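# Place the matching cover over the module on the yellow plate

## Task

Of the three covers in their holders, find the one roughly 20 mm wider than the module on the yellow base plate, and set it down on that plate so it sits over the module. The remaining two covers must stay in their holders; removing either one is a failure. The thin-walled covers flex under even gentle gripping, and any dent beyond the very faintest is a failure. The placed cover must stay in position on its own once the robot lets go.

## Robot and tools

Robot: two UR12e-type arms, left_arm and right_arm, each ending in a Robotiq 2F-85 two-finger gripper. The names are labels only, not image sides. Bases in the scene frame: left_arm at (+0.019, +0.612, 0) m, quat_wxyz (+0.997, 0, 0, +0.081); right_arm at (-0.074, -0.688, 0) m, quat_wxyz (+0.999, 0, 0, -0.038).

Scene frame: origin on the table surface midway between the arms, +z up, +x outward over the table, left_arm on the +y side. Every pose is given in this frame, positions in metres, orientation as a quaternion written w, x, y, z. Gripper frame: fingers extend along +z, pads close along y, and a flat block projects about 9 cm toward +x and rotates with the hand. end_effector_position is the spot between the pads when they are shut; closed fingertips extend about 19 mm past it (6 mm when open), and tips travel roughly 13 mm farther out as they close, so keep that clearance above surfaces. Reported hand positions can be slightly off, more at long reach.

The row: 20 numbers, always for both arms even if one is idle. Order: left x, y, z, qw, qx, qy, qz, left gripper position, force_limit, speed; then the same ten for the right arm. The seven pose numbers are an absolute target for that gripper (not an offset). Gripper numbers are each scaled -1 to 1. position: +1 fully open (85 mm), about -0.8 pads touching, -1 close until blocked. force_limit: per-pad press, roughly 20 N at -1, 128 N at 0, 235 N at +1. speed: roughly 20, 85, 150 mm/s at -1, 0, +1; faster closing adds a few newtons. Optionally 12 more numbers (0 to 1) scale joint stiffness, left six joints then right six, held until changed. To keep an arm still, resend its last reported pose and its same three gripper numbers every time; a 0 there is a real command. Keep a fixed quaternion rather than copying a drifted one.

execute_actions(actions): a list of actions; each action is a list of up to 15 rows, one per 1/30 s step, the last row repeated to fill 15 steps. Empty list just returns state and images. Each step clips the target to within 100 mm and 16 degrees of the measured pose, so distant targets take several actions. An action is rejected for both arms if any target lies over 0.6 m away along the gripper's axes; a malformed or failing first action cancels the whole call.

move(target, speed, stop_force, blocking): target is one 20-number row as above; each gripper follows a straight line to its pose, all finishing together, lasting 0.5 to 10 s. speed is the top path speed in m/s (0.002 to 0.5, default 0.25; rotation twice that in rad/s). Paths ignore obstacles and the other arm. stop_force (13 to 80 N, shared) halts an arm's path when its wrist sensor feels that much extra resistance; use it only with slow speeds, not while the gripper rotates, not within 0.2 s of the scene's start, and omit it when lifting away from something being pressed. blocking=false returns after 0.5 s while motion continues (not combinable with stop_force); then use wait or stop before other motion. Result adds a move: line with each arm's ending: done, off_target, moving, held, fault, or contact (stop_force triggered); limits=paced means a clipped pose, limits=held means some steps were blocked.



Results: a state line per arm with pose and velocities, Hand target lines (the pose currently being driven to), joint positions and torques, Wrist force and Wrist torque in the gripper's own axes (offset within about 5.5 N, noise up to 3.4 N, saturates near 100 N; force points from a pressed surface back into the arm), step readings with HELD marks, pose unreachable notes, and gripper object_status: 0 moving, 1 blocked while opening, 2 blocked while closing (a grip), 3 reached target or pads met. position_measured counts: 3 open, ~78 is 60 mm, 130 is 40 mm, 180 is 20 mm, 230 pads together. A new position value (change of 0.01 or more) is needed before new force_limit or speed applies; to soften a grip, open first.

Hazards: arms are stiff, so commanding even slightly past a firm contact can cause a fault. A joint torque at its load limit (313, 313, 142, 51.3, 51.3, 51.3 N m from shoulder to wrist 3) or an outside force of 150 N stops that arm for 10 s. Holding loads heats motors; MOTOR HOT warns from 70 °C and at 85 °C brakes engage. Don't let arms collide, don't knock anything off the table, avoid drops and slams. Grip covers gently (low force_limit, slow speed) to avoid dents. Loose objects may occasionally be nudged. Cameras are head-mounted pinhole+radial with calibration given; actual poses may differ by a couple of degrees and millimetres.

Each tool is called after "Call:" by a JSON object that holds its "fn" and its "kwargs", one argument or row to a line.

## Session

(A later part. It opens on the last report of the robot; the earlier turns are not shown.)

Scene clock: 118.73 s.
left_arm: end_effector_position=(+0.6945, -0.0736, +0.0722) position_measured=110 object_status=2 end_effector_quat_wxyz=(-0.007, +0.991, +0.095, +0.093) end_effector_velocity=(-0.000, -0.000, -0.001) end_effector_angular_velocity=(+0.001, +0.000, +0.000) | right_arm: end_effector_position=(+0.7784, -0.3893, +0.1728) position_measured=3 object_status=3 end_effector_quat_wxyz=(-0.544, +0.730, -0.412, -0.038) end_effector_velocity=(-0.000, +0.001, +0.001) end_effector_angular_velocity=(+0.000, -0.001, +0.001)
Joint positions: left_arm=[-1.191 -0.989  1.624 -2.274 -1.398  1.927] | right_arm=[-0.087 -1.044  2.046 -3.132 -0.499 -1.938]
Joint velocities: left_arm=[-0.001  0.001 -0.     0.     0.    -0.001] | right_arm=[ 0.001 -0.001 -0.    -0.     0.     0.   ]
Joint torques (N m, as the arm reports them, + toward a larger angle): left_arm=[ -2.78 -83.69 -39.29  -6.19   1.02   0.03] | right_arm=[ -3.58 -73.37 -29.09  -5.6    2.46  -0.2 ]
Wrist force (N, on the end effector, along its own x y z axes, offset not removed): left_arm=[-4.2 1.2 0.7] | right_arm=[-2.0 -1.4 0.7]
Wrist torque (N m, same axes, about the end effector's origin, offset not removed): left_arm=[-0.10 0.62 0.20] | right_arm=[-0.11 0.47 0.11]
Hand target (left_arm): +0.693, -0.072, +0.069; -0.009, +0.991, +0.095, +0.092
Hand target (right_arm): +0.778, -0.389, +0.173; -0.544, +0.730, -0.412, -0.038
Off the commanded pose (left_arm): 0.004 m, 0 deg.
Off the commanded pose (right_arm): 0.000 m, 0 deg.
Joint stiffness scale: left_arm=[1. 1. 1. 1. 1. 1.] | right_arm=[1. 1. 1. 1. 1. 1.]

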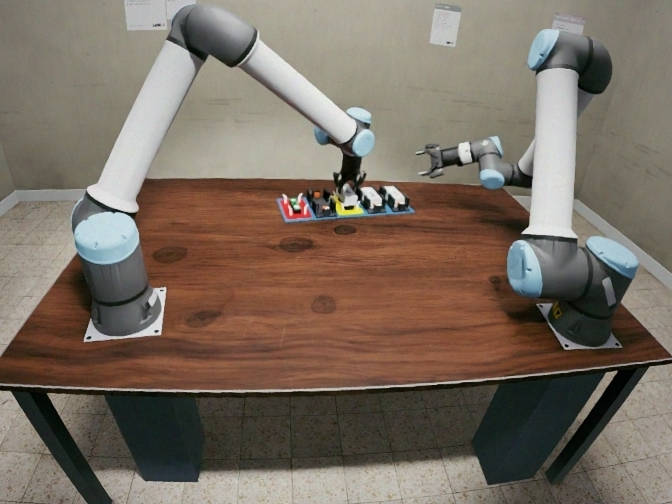

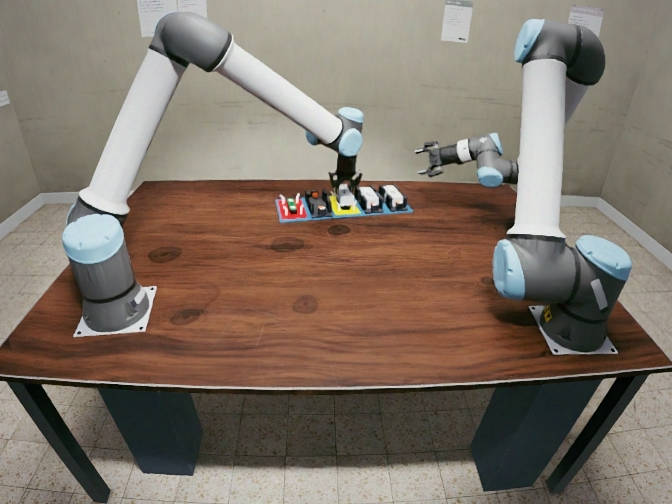

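Call:
{"fn": "execute_actions", "kwargs": {
  "actions": [
    [[0.6929,-0.0718,0.0690,-0.00900,0.99141,0.09246,0.09193,0.103,-0.685,-1,0.7783,-0.3893,0.1728,-0.544,0.730,-0.412,-0.038,1,-1,0],[0.6929,-0.0718,0.0690,-0.00921,0.99162,0.09018,0.09191,0.103,-0.685,-1,0.7783,-0.3893,0.1728,-0.544,0.730,-0.412,-0.038,1,-1,0],[0.6929,-0.0718,0.0690,-0.00943,0.99182,0.08790,0.09188,0.103,-0.685,-1,0.7783,-0.3893,0.1728,-0.544,0.730,-0.412,-0.038,1,-1,0],[0.6929,-0.0718,0.0690,-0.00964,0.99202,0.08561,0.09186,0.103,-0.685,-1,0.7783,-0.3893,0.1728,-0.544,0.730,-0.412,-0.038,1,-1,0],[0.6929,-0.0718,0.0690,-0.00985,0.99222,0.08333,0.09184,0.103,-0.685,-1,0.7783,-0.3893,0.1728,-0.544,0.730,-0.412,-0.038,1,-1,0],[0.6929,-0.0718,0.0688,-0.00985,0.99222,0.08333,0.09184,0.103,-0.685,-1,0.7783,-0.3893,0.1728,-0.544,0.730,-0.412,-0.038,1,-1,0],[0.6929,-0.0719,0.0685,-0.00985,0.99222,0.08333,0.09184,0.103,-0.685,-1,0.7783,-0.3893,0.1728,-0.544,0.730,-0.412,-0.038,1,-1,0],[0.6930,-0.0719,0.0681,-0.00985,0.99222,0.08333,0.09184,0.103,-0.685,-1,0.7783,-0.3893,0.1728,-0.544,0.730,-0.412,-0.038,1,-1,0],[0.6930,-0.0720,0.0677,-0.00985,0.99222,0.08333,0.09184,0.103,-0.685,-1,0.7783,-0.3893,0.1728,-0.544,0.730,-0.412,-0.038,1,-1,0],[0.6930,-0.0720,0.0673,-0.00985,0.99222,0.08333,0.09184,0.103,-0.685,-1,0.7783,-0.3893,0.1728,-0.544,0.730,-0.412,-0.038,1,-1,0],[0.6930,-0.0720,0.0669,-0.00985,0.99222,0.08333,0.09184,0.103,-0.685,-1,0.7783,-0.3893,0.1728,-0.544,0.730,-0.412,-0.038,1,-1,0],[0.6930,-0.0720,0.0665,-0.00985,0.99222,0.08333,0.09184,0.103,-0.685,-1,0.7783,-0.3893,0.1728,-0.544,0.730,-0.412,-0.038,1,-1,0],[0.6930,-0.0720,0.0661,-0.00985,0.99222,0.08333,0.09184,0.103,-0.685,-1,0.7783,-0.3893,0.1728,-0.544,0.730,-0.412,-0.038,1,-1,0],[0.6930,-0.0720,0.0657,-0.00985,0.99222,0.08333,0.09184,0.103,-0.685,-1,0.7783,-0.3893,0.1728,-0.544,0.730,-0.412,-0.038,1,-1,0],[0.6930,-0.0720,0.0654,-0.00985,0.99222,0.08333,0.09184,0.103,-0.685,-1,0.7783,-0.3893,0.1728,-0.544,0.730,-0.412,-0.038,1,-1,0]]
  ]
}}

Scene clock: 121.90 s.
left_arm: end_effector_position=(+0.6944, -0.0736, +0.0719) position_measured=110 object_status=2 end_effector_quat_wxyz=(-0.007, +0.992, +0.085, +0.093) end_effector_velocity=(-0.001, +0.001, -0.004) end_effector_angular_velocity=(+0.000, -0.001, -0.017) | right_arm: end_effector_position=(+0.7784, -0.3893, +0.1728) position_measured=3 object_status=3 end_effector_quat_wxyz=(-0.544, +0.730, -0.412, -0.038) end_effector_velocity=(-0.000, +0.000, +0.001) end_effector_angular_velocity=(+0.000, -0.001, +0.001)
Joint positions: left_arm=[-1.191 -0.989  1.625 -2.276 -1.398  1.947] | right_arm=[-0.087 -1.044  2.046 -3.132 -0.499 -1.938]
Joint velocities: left_arm=[-0.     0.001  0.006 -0.011  0.     0.017] | right_arm=[ 0.    -0.001 -0.     0.     0.001 -0.   ]
Joint torques (N m, as the arm reports them, + toward a larger angle): left_arm=[ -1.46 -80.53 -40.7   -6.27   0.85   0.96] | right_arm=[ -1.83 -71.92 -29.52  -5.18   2.66  -1.07]
Wrist force (N, on the end effector, along its own x y z axes, offset not removed): left_arm=[-2.4 -0.3 0.2] | right_arm=[-0.1 -1.7 1.2]
Wrist torque (N m, same axes, about the end effector's origin, offset not removed): left_arm=[0.00 0.35 0.04] | right_arm=[-0.13 0.13 0.22]
Hand target (left_arm): +0.693, -0.072, +0.065; -0.010, +0.992, +0.083, +0.092
Hand target (right_arm): +0.778, -0.389, +0.173; -0.544, +0.730, -0.412, -0.038
Off the commanded pose (left_arm): 0.007 m, 0 deg.
Off the commanded pose (right_arm): 0.000 m, 0 deg.
Joint stiffness scale: left_arm=[1. 1. 1. 1. 1. 1.] | right_arm=[1. 1. 1. 1. 1. 1.]
Step readings (end_effector_position):
0: left_arm (+0.6945, -0.0736, +0.0722) | right_arm (+0.7784, -0.3893, +0.1728)
1: left_arm (+0.6945, -0.0736, +0.0722) | right_arm (+0.7784, -0.3893, +0.1728)
2: left_arm (+0.6945, -0.0736, +0.0722) | right_arm (+0.7784, -0.3893, +0.1728)
4: left_arm (+0.6945, -0.0736, +0.0722) | right_arm (+0.7784, -0.3893, +0.1728)
8: left_arm (+0.6944, -0.0735, +0.0720) | right_arm (+0.7784, -0.3893, +0.1728)
15: end_effector_position above

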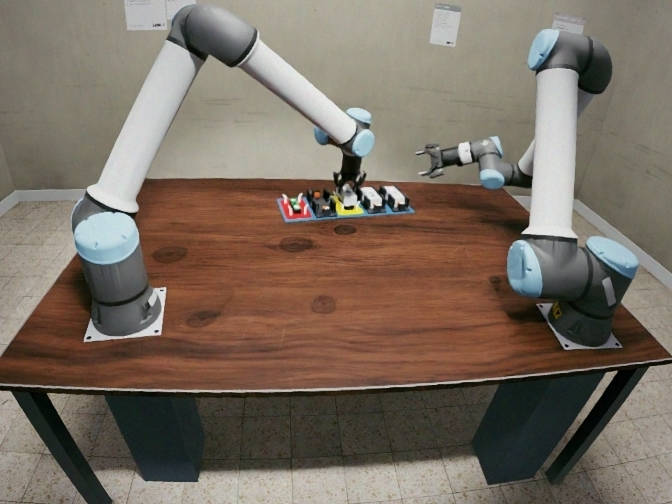

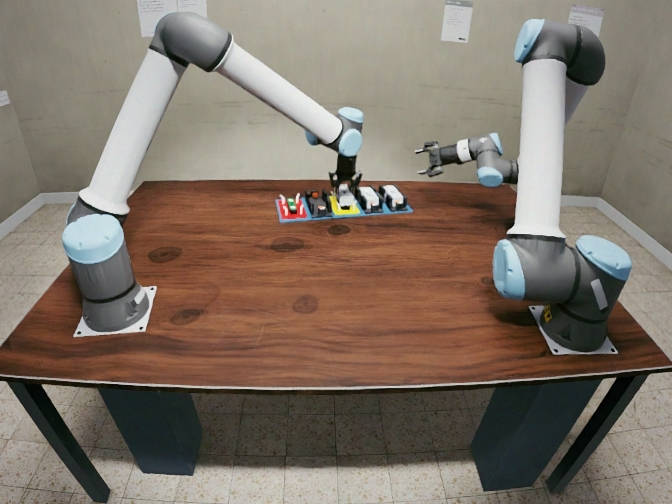

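Call:
{"fn": "execute_actions", "kwargs": {
  "actions": []
}}

Call:
{"fn": "zoom_image", "kwargs": {
  "camera": "cam_head_right",
  "region": [322, 176, 366, 220]
}}

Call:
{"fn": "zoom_image", "kwargs": {
  "camera": "cam_head_left",
  "region": [326, 176, 370, 220]
}}

Scene clock: 122.30 s.
left_arm: end_effector_position=(+0.6944, -0.0736, +0.0695) position_measured=110 object_status=2 end_effector_quat_wxyz=(-0.008, +0.992, +0.084, +0.093) end_effector_velocity=(+0.000, +0.000, -0.000) end_effector_angular_velocity=(-0.000, +0.000, +0.000) | right_arm: end_effector_position=(+0.7784, -0.3893, +0.1728) position_measured=3 object_status=3 end_effector_quat_wxyz=(-0.544, +0.730, -0.412, -0.038) end_effector_velocity=(+0.000, -0.001, +0.001) end_effector_angular_velocity=(-0.001, -0.001, -0.001)
Joint positions: left_arm=[-1.191 -0.987  1.626 -2.279 -1.398  1.949] | right_arm=[-0.087 -1.044  2.046 -3.132 -0.499 -1.938]
Joint velocities: left_arm=[ 0.001  0.001 -0.    -0.001 -0.     0.   ] | right_arm=[-0.001 -0.001 -0.     0.001 -0.001  0.   ]
Joint torques (N m, as the arm reports them, + toward a larger angle): left_arm=[ -0.85 -81.46 -39.84  -5.86   1.02   0.82] | right_arm=[ -2.21 -76.19 -28.91  -5.25   2.66  -0.37]
Wrist force (N, on the end effector, along its own x y z axes, offset not removed): left_arm=[-4.2 -1.6 3.2] | right_arm=[-4.0 -3.0 1.8]
Wrist torque (N m, same axes, about the end effector's origin, offset not removed): left_arm=[-0.25 0.64 -0.04] | right_arm=[-0.37 0.84 0.14]
Hand target (left_arm): +0.693, -0.072, +0.065; -0.010, +0.992, +0.083, +0.092
Hand target (right_arm): +0.778, -0.389, +0.173; -0.544, +0.730, -0.412, -0.038
Off the commanded pose (left_arm): 0.005 m, 0 deg.
Off the commanded pose (right_arm): 0.000 m, 0 deg.
Joint stiffness scale: left_arm=[1. 1. 1. 1. 1. 1.] | right_arm=[1. 1. 1. 1. 1. 1.]

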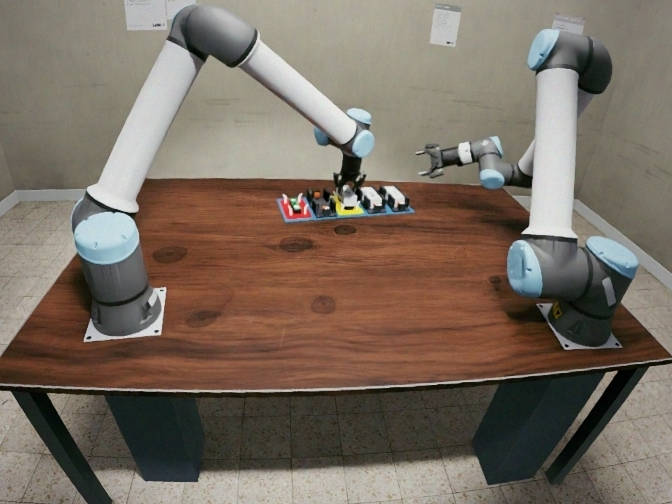

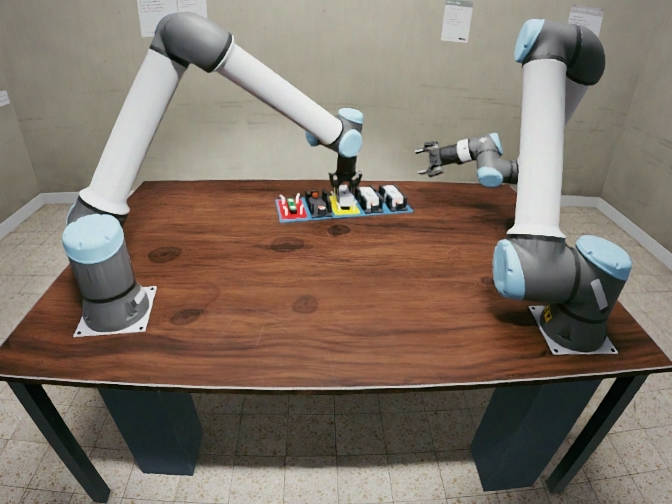

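Region (322, 176, 366, 220) of cam_head_right's 672x504 image, scaled by 11.455, with more detail than that image has.

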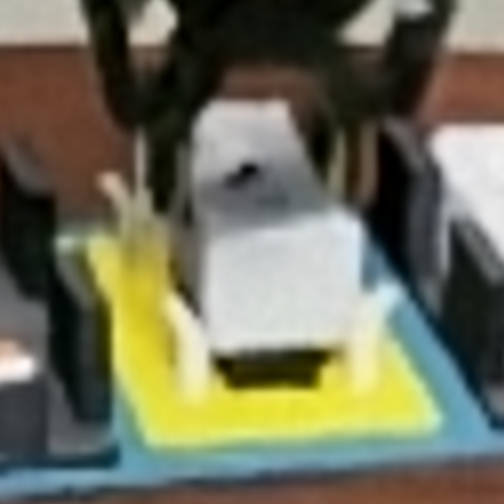

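Region (326, 176, 370, 220) of cam_head_left's 672x504 image, scaled by 11.455, with more detail than that image has.

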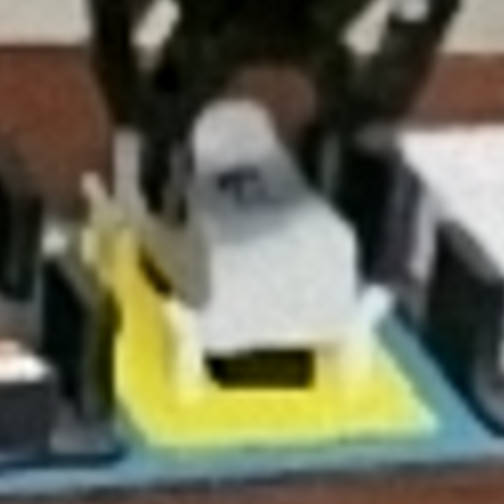

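Call:
{"fn": "execute_actions", "kwargs": {
  "actions": []
}}

Scene clock: 122.47 s.
left_arm: end_effector_position=(+0.6944, -0.0736, +0.0695) position_measured=110 object_status=2 end_effector_quat_wxyz=(-0.008, +0.992, +0.084, +0.093) end_effector_velocity=(+0.001, -0.000, -0.000) end_effector_angular_velocity=(-0.001, -0.001, -0.000) | right_arm: end_effector_position=(+0.7784, -0.3893, +0.1728) position_measured=3 object_status=3 end_effector_quat_wxyz=(-0.544, +0.730, -0.412, -0.038) end_effector_velocity=(+0.000, -0.001, -0.001) end_effector_angular_velocity=(+0.000, +0.001, -0.001)
Joint positions: left_arm=[-1.191 -0.987  1.626 -2.279 -1.398  1.949] | right_arm=[-0.087 -1.044  2.046 -3.132 -0.499 -1.938]
Joint velocities: left_arm=[ 0.     0.001  0.    -0.003  0.     0.001] | right_arm=[-0.001  0.001  0.     0.     0.     0.   ]
Joint torques (N m, as the arm reports them, + toward a larger angle): left_arm=[ -2.07 -81.61 -39.92  -6.19   0.64   0.94] | right_arm=[ -4.13 -72.29 -28.92  -5.77   3.    -0.4 ]
Wrist force (N, on the end effector, along its own x y z axes, offset not removed): left_arm=[-4.4 3.0 1.1] | right_arm=[0.3 -1.6 1.5]
Wrist torque (N m, same axes, about the end effector's origin, offset not removed): left_arm=[0.58 0.71 -0.06] | right_arm=[-0.20 -0.02 0.09]
Hand target (left_arm): +0.693, -0.072, +0.065; -0.010, +0.992, +0.083, +0.092
Hand target (right_arm): +0.778, -0.389, +0.173; -0.544, +0.730, -0.412, -0.038
Off the commanded pose (left_arm): 0.005 m, 0 deg.
Off the commanded pose (right_arm): 0.000 m, 0 deg.
Joint stiffness scale: left_arm=[1. 1. 1. 1. 1. 1.] | right_arm=[1. 1. 1. 1. 1. 1.]

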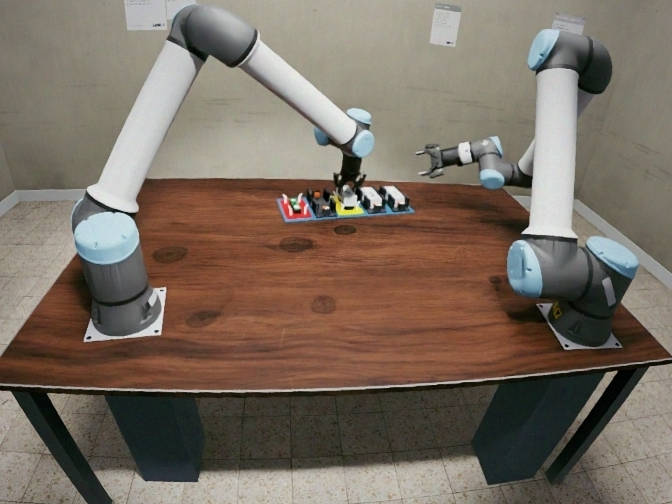

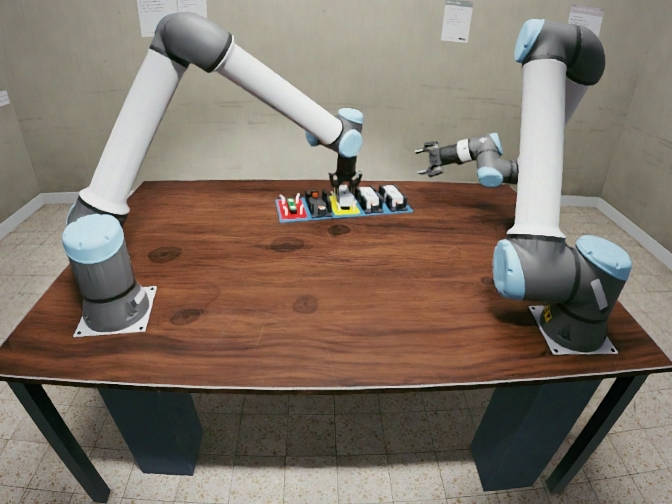

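Call:
{"fn": "execute_actions", "kwargs": {
  "actions": [
    [[0.6930,-0.0720,0.0652,-0.00967,0.99205,0.08532,0.09186,0.103,-0.685,-1,0.7783,-0.3893,0.1728,-0.544,0.730,-0.412,-0.038,1,-1,0],[0.6930,-0.0720,0.0649,-0.00948,0.99188,0.08730,0.09188,0.103,-0.685,-1,0.7783,-0.3893,0.1728,-0.544,0.730,-0.412,-0.038,1,-1,0],[0.6930,-0.0720,0.0645,-0.00930,0.99171,0.08929,0.09190,0.103,-0.685,-1,0.7783,-0.3893,0.1728,-0.544,0.730,-0.412,-0.038,1,-1,0],[0.6930,-0.0720,0.0640,-0.00930,0.99171,0.08929,0.09190,0.103,-0.685,-1,0.7783,-0.3893,0.1728,-0.544,0.730,-0.412,-0.038,1,-1,0],[0.6930,-0.0720,0.0635,-0.00930,0.99171,0.08929,0.09190,0.103,-0.685,-1,0.7783,-0.3893,0.1728,-0.544,0.730,-0.412,-0.038,1,-1,0],[0.6930,-0.0720,0.0630,-0.00930,0.99171,0.08929,0.09190,0.103,-0.685,-1,0.7783,-0.3893,0.1728,-0.544,0.730,-0.412,-0.038,1,-1,0],[0.6930,-0.0720,0.0625,-0.00930,0.99171,0.08929,0.09190,0.103,-0.685,-1,0.7783,-0.3893,0.1728,-0.544,0.730,-0.412,-0.038,1,-1,0],[0.6930,-0.0720,0.0620,-0.00930,0.99171,0.08929,0.09190,0.103,-0.685,-1,0.7783,-0.3893,0.1728,-0.544,0.730,-0.412,-0.038,1,-1,0],[0.6930,-0.0720,0.0615,-0.00930,0.99171,0.08929,0.09190,0.103,-0.685,-1,0.7783,-0.3893,0.1728,-0.544,0.730,-0.412,-0.038,1,-1,0],[0.6930,-0.0720,0.0610,-0.00930,0.99171,0.08929,0.09190,0.103,-0.685,-1,0.7783,-0.3893,0.1728,-0.544,0.730,-0.412,-0.038,1,-1,0],[0.6930,-0.0720,0.0605,-0.00930,0.99171,0.08929,0.09190,0.103,-0.685,-1,0.7783,-0.3893,0.1728,-0.544,0.730,-0.412,-0.038,1,-1,0],[0.6930,-0.0720,0.0600,-0.00930,0.99171,0.08929,0.09190,0.103,-0.685,-1,0.7783,-0.3893,0.1728,-0.544,0.730,-0.412,-0.038,1,-1,0],[0.6930,-0.0720,0.0595,-0.00930,0.99171,0.08929,0.09190,0.103,-0.685,-1,0.7783,-0.3893,0.1728,-0.544,0.730,-0.412,-0.038,1,-1,0],[0.6930,-0.0720,0.0590,-0.00930,0.99171,0.08929,0.09190,0.103,-0.685,-1,0.7783,-0.3893,0.1728,-0.544,0.730,-0.412,-0.038,1,-1,0],[0.6930,-0.0720,0.0585,-0.00930,0.99171,0.08929,0.09190,0.103,-0.685,-1,0.7783,-0.3893,0.1728,-0.544,0.730,-0.412,-0.038,1,-1,0]]
  ]
}}

Scene clock: 125.67 s.
left_arm: end_effector_position=(+0.6944, -0.0736, +0.0658) position_measured=110 object_status=2 end_effector_quat_wxyz=(-0.007, +0.992, +0.089, +0.093) end_effector_velocity=(-0.000, -0.000, -0.018) end_effector_angular_velocity=(+0.002, +0.002, +0.005) | right_arm: end_effector_position=(+0.7784, -0.3893, +0.1728) position_measured=3 object_status=3 end_effector_quat_wxyz=(-0.544, +0.730, -0.412, -0.038) end_effector_velocity=(-0.000, +0.001, +0.001) end_effector_angular_velocity=(+0.000, -0.000, +0.001)
Joint positions: left_arm=[-1.191 -0.983  1.628 -2.284 -1.398  1.939] | right_arm=[-0.087 -1.044  2.046 -3.132 -0.499 -1.938]
Joint velocities: left_arm=[-0.     0.018  0.006 -0.021 -0.001 -0.005] | right_arm=[ 0.001 -0.001  0.     0.001  0.     0.   ]
Joint torques (N m, as the arm reports them, + toward a larger angle): left_arm=[ -1.56 -81.39 -40.21  -6.74   0.94   0.25] | right_arm=[ -2.05 -74.93 -30.29  -5.63   2.88  -0.79]
Wrist force (N, on the end effector, along its own x y z axes, offset not removed): left_arm=[-2.4 1.0 0.7] | right_arm=[-3.1 -0.7 0.8]
Wrist torque (N m, same axes, about the end effector's origin, offset not removed): left_arm=[0.13 0.36 0.25] | right_arm=[0.01 0.50 0.11]
Hand target (left_arm): +0.693, -0.072, +0.059; -0.009, +0.992, +0.089, +0.092
Hand target (right_arm): +0.778, -0.389, +0.173; -0.544, +0.730, -0.412, -0.038
Off the commanded pose (left_arm): 0.008 m, 0 deg.
Off the commanded pose (right_arm): 0.000 m, 0 deg.
Joint stiffness scale: left_arm=[1. 1. 1. 1. 1. 1.] | right_arm=[1. 1. 1. 1. 1. 1.]
Step readings (end_effector_position):
0: left_arm (+0.6944, -0.0736, +0.0695) | right_arm (+0.7784, -0.3893, +0.1728)
1: left_arm (+0.6944, -0.0736, +0.0695) | right_arm (+0.7784, -0.3893, +0.1728)
2: left_arm (+0.6944, -0.0736, +0.0695) | right_arm (+0.7784, -0.3893, +0.1728)
4: left_arm (+0.6944, -0.0736, +0.0694) | right_arm (+0.7784, -0.3893, +0.1728)
8: left_arm (+0.6945, -0.0737, +0.0690) | right_arm (+0.7784, -0.3893, +0.1728)
15: end_effector_position above

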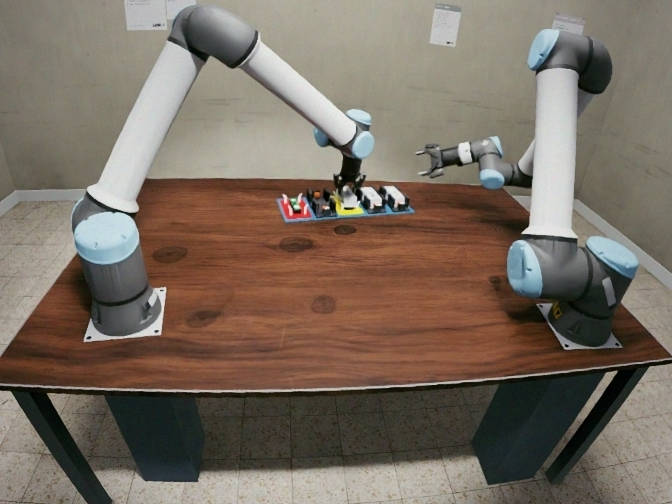

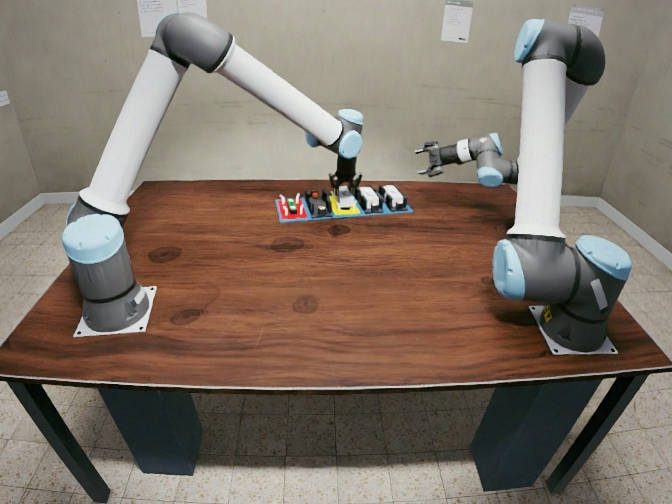

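Call:
{"fn": "wait", "kwargs": {
  "seconds": 0.2
}}

Call:
{"fn": "zoom_image", "kwargs": {
  "camera": "cam_head_right",
  "region": [322, 176, 366, 220]
}}

Call:
{"fn": "zoom_image", "kwargs": {
  "camera": "cam_head_left",
  "region": [326, 176, 370, 220]
}}

Scene clock: 126.20 s.
left_arm: end_effector_position=(+0.6944, -0.0736, +0.0626) position_measured=110 object_status=2 end_effector_quat_wxyz=(-0.007, +0.992, +0.089, +0.093) end_effector_velocity=(-0.000, -0.001, +0.001) end_effector_angular_velocity=(-0.001, +0.000, -0.001) | right_arm: end_effector_position=(+0.7784, -0.3893, +0.1728) position_measured=3 object_status=3 end_effector_quat_wxyz=(-0.544, +0.730, -0.412, -0.038) end_effector_velocity=(-0.000, -0.000, -0.000) end_effector_angular_velocity=(-0.001, +0.001, -0.000)
Joint positions: left_arm=[-1.191 -0.98   1.629 -2.289 -1.398  1.939] | right_arm=[-0.087 -1.044  2.046 -3.132 -0.499 -1.938]
Joint velocities: left_arm=[-0.    -0.001 -0.     0.    -0.001  0.   ] | right_arm=[ 0.    -0.     0.001  0.    -0.001 -0.   ]
Joint torques (N m, as the arm reports them, + toward a larger angle): left_arm=[ -0.65 -81.48 -39.49  -6.17   0.7   -0.22] | right_arm=[ -1.52 -71.54 -29.36  -5.77   2.85  -0.25]
Wrist force (N, on the end effector, along its own x y z axes, offset not removed): left_arm=[-3.0 0.2 0.8] | right_arm=[-1.4 -1.9 0.0]
Wrist torque (N m, same axes, about the end effector's origin, offset not removed): left_arm=[0.02 0.35 0.29] | right_arm=[-0.14 0.23 0.15]
Hand target (left_arm): +0.693, -0.072, +0.059; -0.009, +0.992, +0.089, +0.092
Hand target (right_arm): +0.778, -0.389, +0.173; -0.544, +0.730, -0.412, -0.038
Off the commanded pose (left_arm): 0.005 m, 0 deg.
Off the commanded pose (right_arm): 0.000 m, 0 deg.
Joint stiffness scale: left_arm=[1. 1. 1. 1. 1. 1.] | right_arm=[1. 1. 1. 1. 1. 1.]
wait: 0.20 s; at rest from the start

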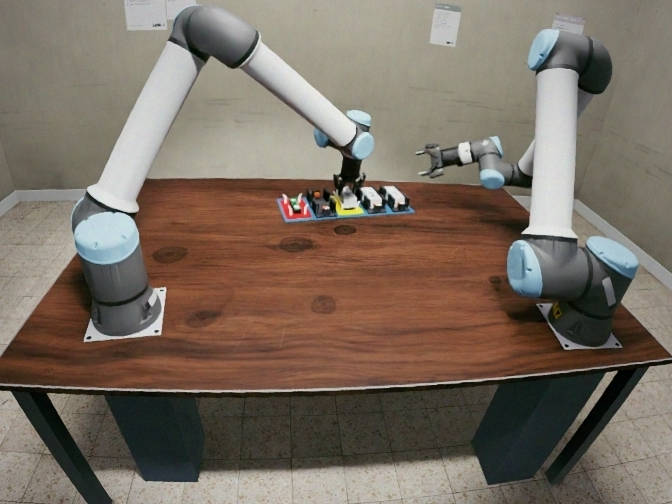

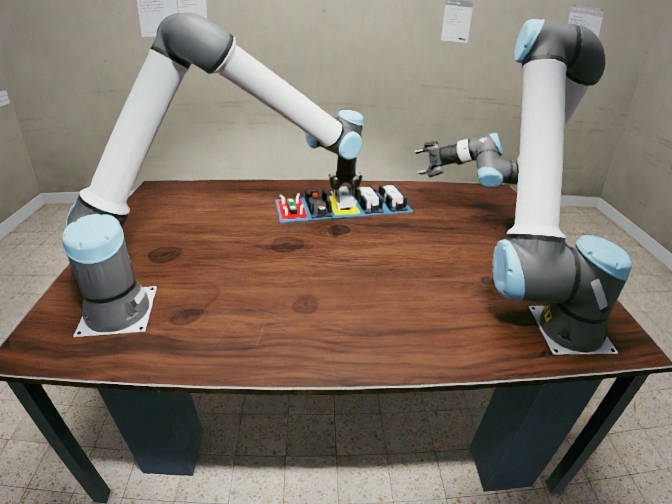

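Region (322, 176, 366, 220) of cam_head_right's 672x504 image, scaled by 11.455, with more detail than that image has.

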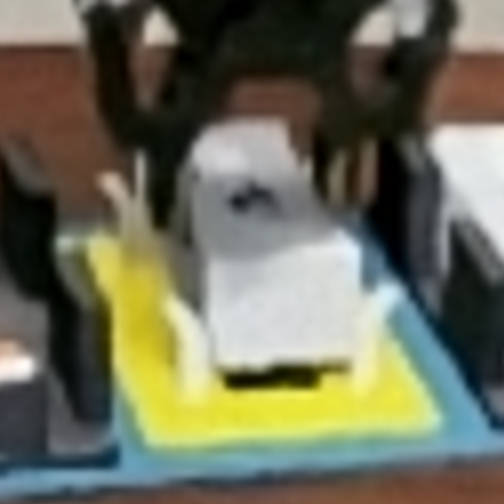

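Region (326, 176, 370, 220) of cam_head_left's 672x504 image, scaled by 11.455, with more detail than that image has.

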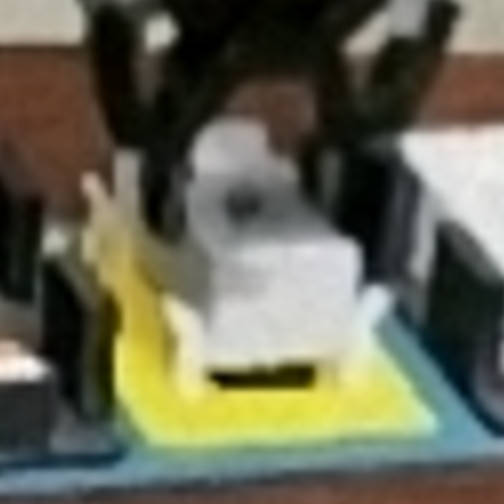

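Call:
{"fn": "execute_actions", "kwargs": {
  "actions": [
    [[0.6930,-0.0720,0.0582,-0.00942,0.99183,0.08797,0.09189,0.103,-0.685,-1,0.7783,-0.3893,0.1728,-0.544,0.730,-0.412,-0.038,1,-1,0],[0.6930,-0.0720,0.0577,-0.00954,0.99194,0.08664,0.09188,0.103,-0.685,-1,0.7783,-0.3893,0.1728,-0.544,0.730,-0.412,-0.038,1,-1,0],[0.6930,-0.0720,0.0571,-0.00966,0.99206,0.08532,0.09187,0.103,-0.685,-1,0.7783,-0.3893,0.1728,-0.544,0.730,-0.412,-0.038,1,-1,0],[0.6930,-0.0720,0.0565,-0.00966,0.99206,0.08532,0.09187,0.103,-0.685,-1,0.7783,-0.3893,0.1728,-0.544,0.730,-0.412,-0.038,1,-1,0],[0.6930,-0.0720,0.0559,-0.00966,0.99206,0.08532,0.09187,0.103,-0.685,-1,0.7783,-0.3893,0.1728,-0.544,0.730,-0.412,-0.038,1,-1,0],[0.6930,-0.0720,0.0553,-0.00966,0.99206,0.08532,0.09187,0.103,-0.685,-1,0.7783,-0.3893,0.1728,-0.544,0.730,-0.412,-0.038,1,-1,0],[0.6930,-0.0720,0.0547,-0.00966,0.99206,0.08532,0.09187,0.103,-0.685,-1,0.7783,-0.3893,0.1728,-0.544,0.730,-0.412,-0.038,1,-1,0],[0.6930,-0.0720,0.0541,-0.00966,0.99206,0.08532,0.09187,0.103,-0.685,-1,0.7783,-0.3893,0.1728,-0.544,0.730,-0.412,-0.038,1,-1,0],[0.6930,-0.0720,0.0535,-0.00966,0.99206,0.08532,0.09187,0.103,-0.685,-1,0.7783,-0.3893,0.1728,-0.544,0.730,-0.412,-0.038,1,-1,0],[0.6930,-0.0720,0.0529,-0.00966,0.99206,0.08532,0.09187,0.103,-0.685,-1,0.7783,-0.3893,0.1728,-0.544,0.730,-0.412,-0.038,1,-1,0],[0.6930,-0.0720,0.0523,-0.00966,0.99206,0.08532,0.09187,0.103,-0.685,-1,0.7783,-0.3893,0.1728,-0.544,0.730,-0.412,-0.038,1,-1,0],[0.6930,-0.0720,0.0517,-0.00966,0.99206,0.08532,0.09187,0.103,-0.685,-1,0.7783,-0.3893,0.1728,-0.544,0.730,-0.412,-0.038,1,-1,0],[0.6930,-0.0720,0.0511,-0.00966,0.99206,0.08532,0.09187,0.103,-0.685,-1,0.7783,-0.3893,0.1728,-0.544,0.730,-0.412,-0.038,1,-1,0],[0.6930,-0.0720,0.0505,-0.00966,0.99206,0.08532,0.09187,0.103,-0.685,-1,0.7783,-0.3893,0.1728,-0.544,0.730,-0.412,-0.038,1,-1,0],[0.6930,-0.0720,0.0500,-0.00966,0.99206,0.08532,0.09187,0.103,-0.685,-1,0.7783,-0.3893,0.1728,-0.544,0.730,-0.412,-0.038,1,-1,0]]
  ]
}}

Call:
{"fn": "wait", "kwargs": {
  "seconds": 0.5
}}

Call:
{"fn": "zoom_image", "kwargs": {
  "camera": "cam_head_right",
  "region": [322, 176, 366, 220]
}}

Call:
{"fn": "zoom_image", "kwargs": {
  "camera": "cam_head_left",
  "region": [326, 176, 370, 220]
}}

Scene clock: 128.80 s.
left_arm: end_effector_position=(+0.6945, -0.0737, +0.0578) position_measured=110 object_status=2 end_effector_quat_wxyz=(-0.007, +0.992, +0.086, +0.093) end_effector_velocity=(-0.000, +0.000, -0.021) end_effector_angular_velocity=(+0.003, +0.002, -0.003) | right_arm: end_effector_position=(+0.7784, -0.3893, +0.1728) position_measured=3 object_status=3 end_effector_quat_wxyz=(-0.544, +0.730, -0.412, -0.038) end_effector_velocity=(+0.000, -0.000, +0.000) end_effector_angular_velocity=(+0.001, -0.000, +0.000)
Joint positions: left_arm=[-1.191 -0.975  1.631 -2.296 -1.398  1.945] | right_arm=[-0.087 -1.044  2.046 -3.132 -0.499 -1.938]
Joint velocities: left_arm=[ 0.     0.021  0.008 -0.025 -0.001  0.004] | right_arm=[-0.     0.    -0.    -0.     0.001 -0.   ]
Joint torques (N m, as the arm reports them, + toward a larger angle): left_arm=[ -2.   -83.21 -40.16  -6.8    0.72   0.36] | right_arm=[ -3.64 -72.61 -29.85  -5.04   2.75  -0.57]
Wrist force (N, on the end effector, along its own x y z axes, offset not removed): left_arm=[-1.5 0.2 0.9] | right_arm=[-1.5 -2.2 -0.7]
Wrist torque (N m, same axes, about the end effector's origin, offset not removed): left_arm=[0.02 0.17 0.04] | right_arm=[-0.26 0.32 0.12]
Hand target (left_arm): +0.693, -0.072, +0.050; -0.010, +0.992, +0.085, +0.092
Hand target (right_arm): +0.778, -0.389, +0.173; -0.544, +0.730, -0.412, -0.038
Off the commanded pose (left_arm): 0.008 m, 0 deg.
Off the commanded pose (right_arm): 0.000 m, 0 deg.
Joint stiffness scale: left_arm=[1. 1. 1. 1. 1. 1.] | right_arm=[1. 1. 1. 1. 1. 1.]
Step readings (end_effector_position):
0: left_arm (+0.6944, -0.0736, +0.0626) | right_arm (+0.7784, -0.3893, +0.1728)
1: left_arm (+0.6944, -0.0736, +0.0626) | right_arm (+0.7784, -0.3893, +0.1728)
2: left_arm (+0.6944, -0.0736, +0.0626) | right_arm (+0.7784, -0.3893, +0.1728)
4: left_arm (+0.6944, -0.0736, +0.0625) | right_arm (+0.7784, -0.3893, +0.1728)
8: left_arm (+0.6945, -0.0737, +0.0619) | right_arm (+0.7784, -0.3893, +0.1728)
15: end_effector_position above

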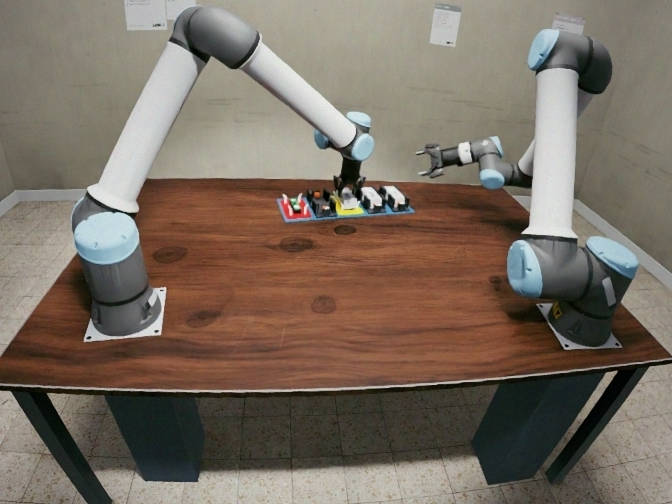

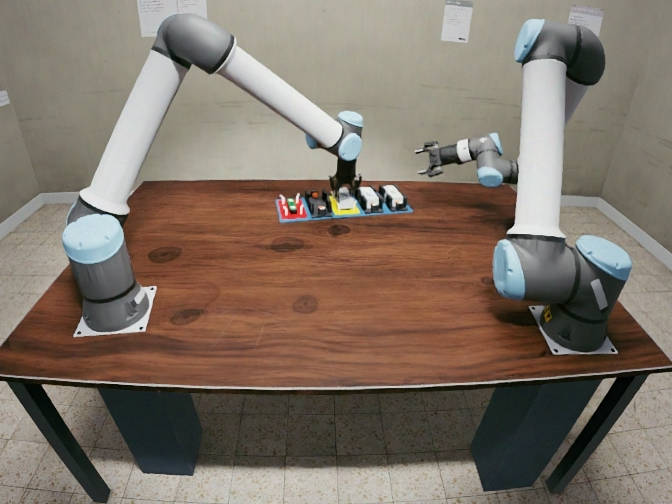

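Scene clock: 129.30 s.
left_arm: end_effector_position=(+0.6944, -0.0736, +0.0539) position_measured=110 object_status=2 end_effector_quat_wxyz=(-0.008, +0.992, +0.086, +0.093) end_effector_velocity=(-0.000, -0.001, -0.000) end_effector_angular_velocity=(-0.002, +0.001, -0.001) | right_arm: end_effector_position=(+0.7784, -0.3893, +0.1728) position_measured=3 object_status=3 end_effector_quat_wxyz=(-0.544, +0.730, -0.412, -0.038) end_effector_velocity=(+0.000, -0.000, +0.001) end_effector_angular_velocity=(+0.001, -0.002, -0.000)
Joint positions: left_arm=[-1.191 -0.971  1.633 -2.301 -1.398  1.945] | right_arm=[-0.087 -1.044  2.046 -3.132 -0.499 -1.938]
Joint velocities: left_arm=[-0.001  0.001 -0.    -0.001 -0.001 -0.   ] | right_arm=[-0.001 -0.001 -0.    -0.001  0.001 -0.   ]
Joint torques (N m, as the arm reports them, + toward a larger angle): left_arm=[ -2.9  -84.55 -39.22  -6.27   1.04   0.86] | right_arm=[ -4.47 -74.76 -26.89  -5.46   3.02  -0.44]
Wrist force (N, on the end effector, along its own x y z axes, offset not removed): left_arm=[-2.8 -0.4 -1.3] | right_arm=[-2.5 -3.3 0.0]
Wrist torque (N m, same axes, about the end effector's origin, offset not removed): left_arm=[-0.09 0.36 0.16] | right_arm=[-0.45 0.47 0.10]
Hand target (left_arm): +0.693, -0.072, +0.050; -0.010, +0.992, +0.085, +0.092
Hand target (right_arm): +0.778, -0.389, +0.173; -0.544, +0.730, -0.412, -0.038
Off the commanded pose (left_arm): 0.004 m, 0 deg.
Off the commanded pose (right_arm): 0.000 m, 0 deg.
Joint stiffness scale: left_arm=[1. 1. 1. 1. 1. 1.] | right_arm=[1. 1. 1. 1. 1. 1.]
wait: 0.50 s; at rest by 0.30 s

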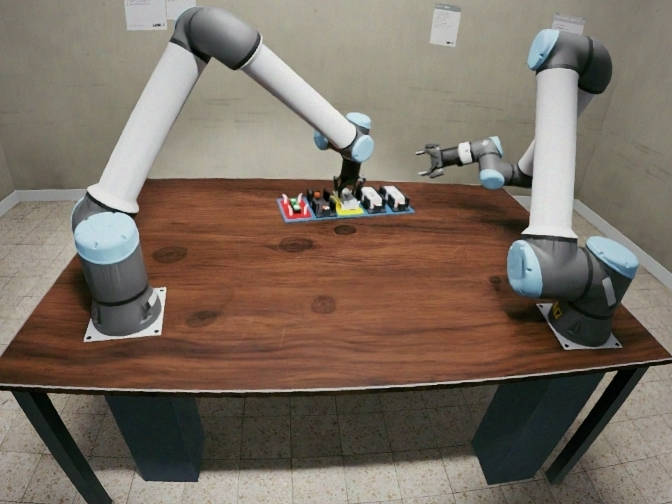

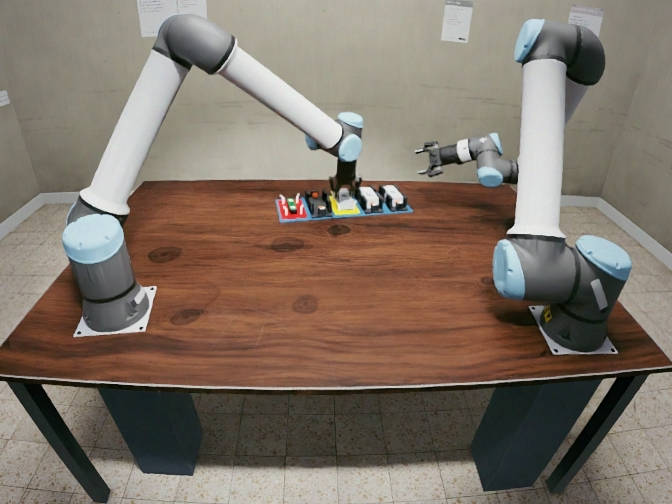

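Region (322, 176, 366, 220) of cam_head_right's 672x504 image, scaled by 11.455, with more detail than that image has.

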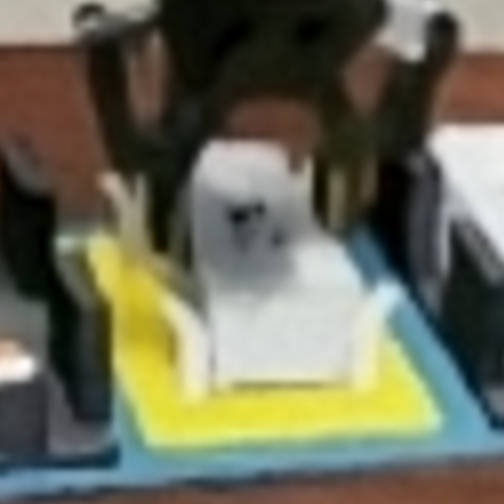

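Region (326, 176, 370, 220) of cam_head_left's 672x504 image, scaled by 11.455, with more detail than that image has.

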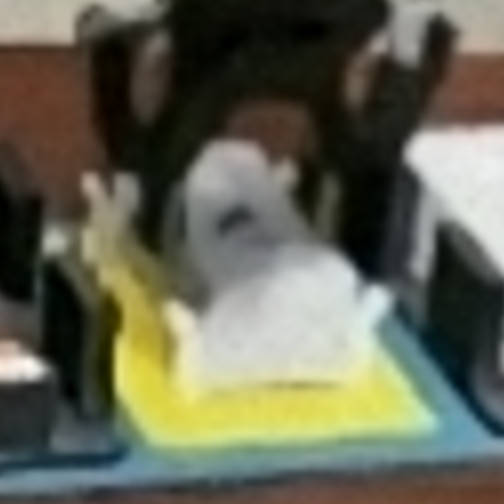

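Call:
{"fn": "execute_actions", "kwargs": {
  "actions": [
    [[0.6930,-0.0720,0.0497,-0.00966,0.99206,0.08532,0.09187,0.103,-0.685,-1,0.7783,-0.3893,0.1728,-0.544,0.730,-0.412,-0.038,1,-1,0],[0.6930,-0.0720,0.0493,-0.00966,0.99206,0.08532,0.09187,0.103,-0.685,-1,0.7783,-0.3893,0.1728,-0.544,0.730,-0.412,-0.038,1,-1,0],[0.6930,-0.0720,0.0489,-0.00966,0.99206,0.08532,0.09187,0.103,-0.685,-1,0.7783,-0.3893,0.1728,-0.544,0.730,-0.412,-0.038,1,-1,0],[0.6930,-0.0720,0.0485,-0.00966,0.99206,0.08532,0.09187,0.103,-0.685,-1,0.7783,-0.3893,0.1728,-0.544,0.730,-0.412,-0.038,1,-1,0],[0.6930,-0.0720,0.0481,-0.00966,0.99206,0.08532,0.09187,0.103,-0.685,-1,0.7783,-0.3893,0.1728,-0.544,0.730,-0.412,-0.038,1,-1,0],[0.6930,-0.0720,0.0477,-0.00966,0.99206,0.08532,0.09187,0.103,-0.685,-1,0.7783,-0.3893,0.1728,-0.544,0.730,-0.412,-0.038,1,-1,0],[0.6930,-0.0720,0.0473,-0.00966,0.99206,0.08532,0.09187,0.103,-0.685,-1,0.7783,-0.3893,0.1728,-0.544,0.730,-0.412,-0.038,1,-1,0],[0.6930,-0.0720,0.0469,-0.00966,0.99206,0.08532,0.09187,0.103,-0.685,-1,0.7783,-0.3893,0.1728,-0.544,0.730,-0.412,-0.038,1,-1,0],[0.6930,-0.0720,0.0466,-0.00966,0.99206,0.08532,0.09187,0.103,-0.685,-1,0.7783,-0.3893,0.1728,-0.544,0.730,-0.412,-0.038,1,-1,0]]
  ]
}}

Call:
{"fn": "wait", "kwargs": {
  "seconds": 0.3
}}

Call:
{"fn": "zoom_image", "kwargs": {
  "camera": "cam_head_right",
  "region": [322, 176, 366, 220]
}}

Call:
{"fn": "zoom_image", "kwargs": {
  "camera": "cam_head_left",
  "region": [326, 176, 370, 220]
}}

Scene clock: 131.07 s.
left_arm: end_effector_position=(+0.6945, -0.0736, +0.0512) position_measured=110 object_status=2 end_effector_quat_wxyz=(-0.008, +0.992, +0.086, +0.093) end_effector_velocity=(-0.001, +0.002, -0.009) end_effector_angular_velocity=(+0.005, +0.004, +0.000) | right_arm: end_effector_position=(+0.7784, -0.3893, +0.1728) position_measured=3 object_status=3 end_effector_quat_wxyz=(-0.544, +0.730, -0.412, -0.038) end_effector_velocity=(+0.000, +0.000, -0.000) end_effector_angular_velocity=(+0.001, +0.001, +0.000)
Joint positions: left_arm=[-1.191 -0.969  1.634 -2.305 -1.398  1.945] | right_arm=[-0.087 -1.044  2.046 -3.132 -0.499 -1.938]
Joint velocities: left_arm=[-0.     0.008  0.004 -0.006 -0.001 -0.   ] | right_arm=[-0.     0.001 -0.001  0.     0.001 -0.   ]
Joint torques (N m, as the arm reports them, + toward a larger angle): left_arm=[ -2.55 -82.75 -40.99  -6.2    0.96   0.73] | right_arm=[ -0.26 -72.14 -29.55  -5.56   3.29  -0.5 ]
Wrist force (N, on the end effector, along its own x y z axes, offset not removed): left_arm=[-3.6 1.5 1.1] | right_arm=[-1.4 -1.6 0.3]
Wrist torque (N m, same axes, about the end effector's origin, offset not removed): left_arm=[0.28 0.51 0.12] | right_arm=[-0.17 0.33 0.11]
Hand target (left_arm): +0.693, -0.072, +0.047; -0.010, +0.992, +0.085, +0.092
Hand target (right_arm): +0.778, -0.389, +0.173; -0.544, +0.730, -0.412, -0.038
Off the commanded pose (left_arm): 0.005 m, 0 deg.
Off the commanded pose (right_arm): 0.000 m, 0 deg.
Joint stiffness scale: left_arm=[1. 1. 1. 1. 1. 1.] | right_arm=[1. 1. 1. 1. 1. 1.]
Step readings (end_effector_position):
0: left_arm (+0.6944, -0.0736, +0.0539) | right_arm (+0.7784, -0.3893, +0.1728)
1: left_arm (+0.6944, -0.0736, +0.0539) | right_arm (+0.7784, -0.3893, +0.1728)
2: left_arm (+0.6945, -0.0736, +0.0539) | right_arm (+0.7784, -0.3893, +0.1728)
4: left_arm (+0.6945, -0.0736, +0.0539) | right_arm (+0.7784, -0.3893, +0.1728)
8: left_arm (+0.6945, -0.0737, +0.0537) | right_arm (+0.7784, -0.3893, +0.1728)
15: end_effector_position above

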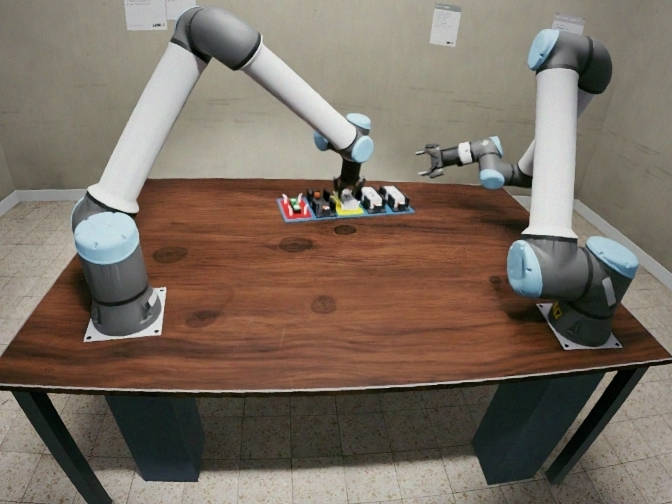

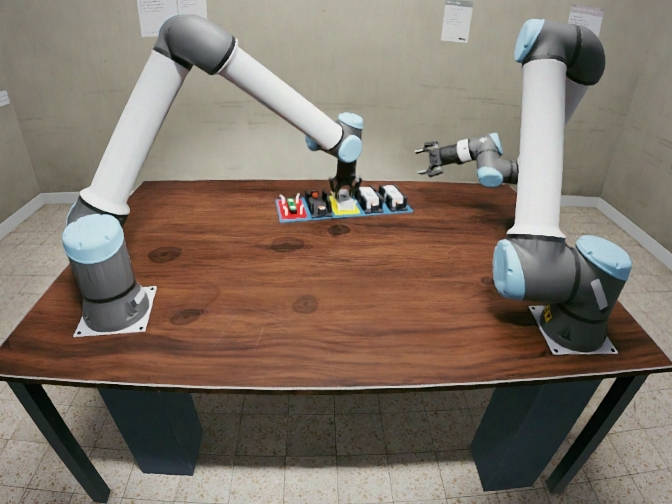

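Scene clock: 131.37 s.
left_arm: end_effector_position=(+0.6944, -0.0735, +0.0504) position_measured=110 object_status=2 end_effector_quat_wxyz=(-0.008, +0.992, +0.086, +0.093) end_effector_velocity=(-0.000, +0.000, -0.001) end_effector_angular_velocity=(+0.000, +0.001, +0.001) | right_arm: end_effector_position=(+0.7784, -0.3893, +0.1728) position_measured=3 object_status=3 end_effector_quat_wxyz=(-0.544, +0.730, -0.412, -0.038) end_effector_velocity=(-0.000, +0.000, -0.000) end_effector_angular_velocity=(-0.000, +0.001, +0.000)
Joint positions: left_arm=[-1.191 -0.968  1.635 -2.306 -1.398  1.945] | right_arm=[-0.087 -1.044  2.046 -3.132 -0.499 -1.938]
Joint velocities: left_arm=[-0.     0.001  0.001 -0.001 -0.001 -0.002] | right_arm=[ 0.001  0.     0.     0.001 -0.001  0.   ]
Joint torques (N m, as the arm reports them, + toward a larger angle): left_arm=[ -3.22 -83.73 -39.43  -6.05   1.07   0.58] | right_arm=[ -2.91 -72.48 -29.63  -5.31   2.59  -0.37]
Wrist force (N, on the end effector, along its own x y z axes, offset not removed): left_arm=[-2.1 -0.2 1.0] | right_arm=[0.1 -0.9 0.7]
Wrist torque (N m, same axes, about the end effector's origin, offset not removed): left_arm=[-0.08 0.28 0.17] | right_arm=[-0.03 0.02 0.15]
Hand target (left_arm): +0.693, -0.072, +0.047; -0.010, +0.992, +0.085, +0.092
Hand target (right_arm): +0.778, -0.389, +0.173; -0.544, +0.730, -0.412, -0.038
Off the commanded pose (left_arm): 0.004 m, 0 deg.
Off the commanded pose (right_arm): 0.000 m, 0 deg.
Joint stiffness scale: left_arm=[1. 1. 1. 1. 1. 1.] | right_arm=[1. 1. 1. 1. 1. 1.]
wait: 0.30 s; at rest by 0.17 s

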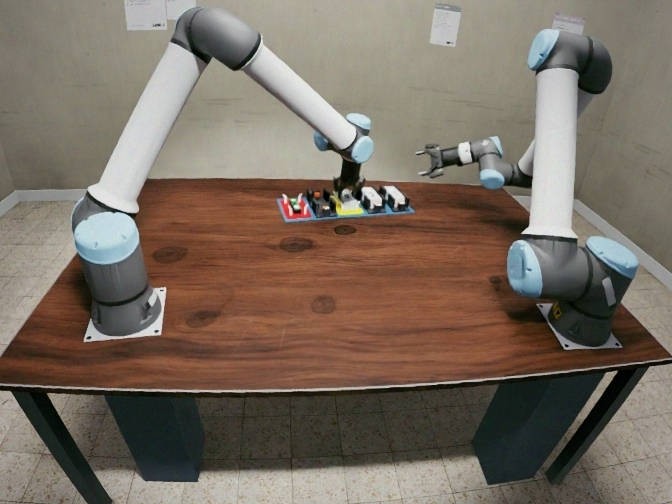

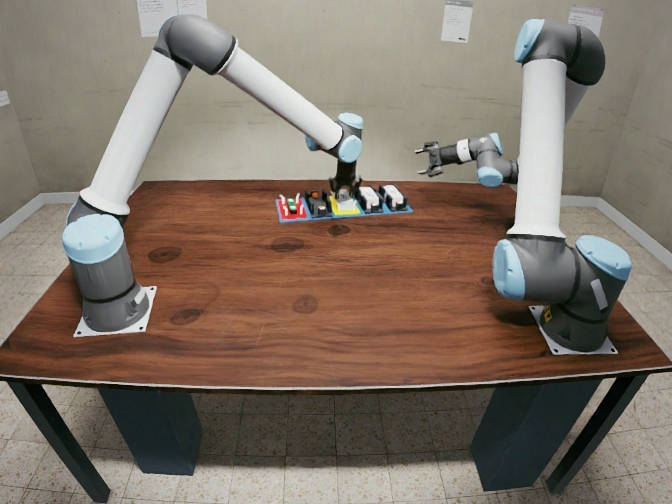

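Region (322, 176, 366, 220) of cam_head_right's 672x504 image, scaled by 11.455, with more detail than that image has.

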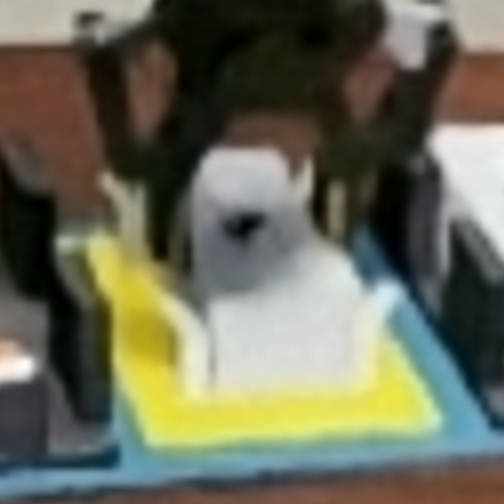

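Region (326, 176, 370, 220) of cam_head_left's 672x504 image, scaled by 11.455, with more detail than that image has.

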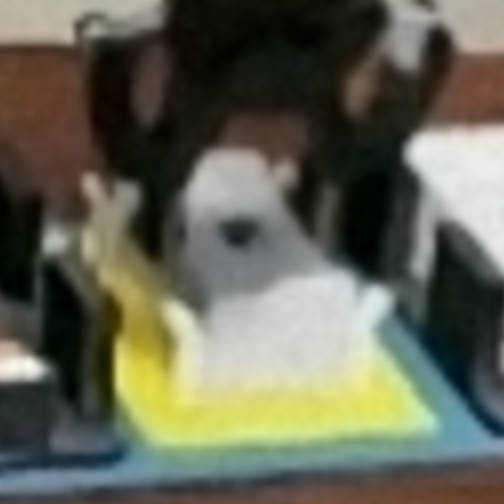

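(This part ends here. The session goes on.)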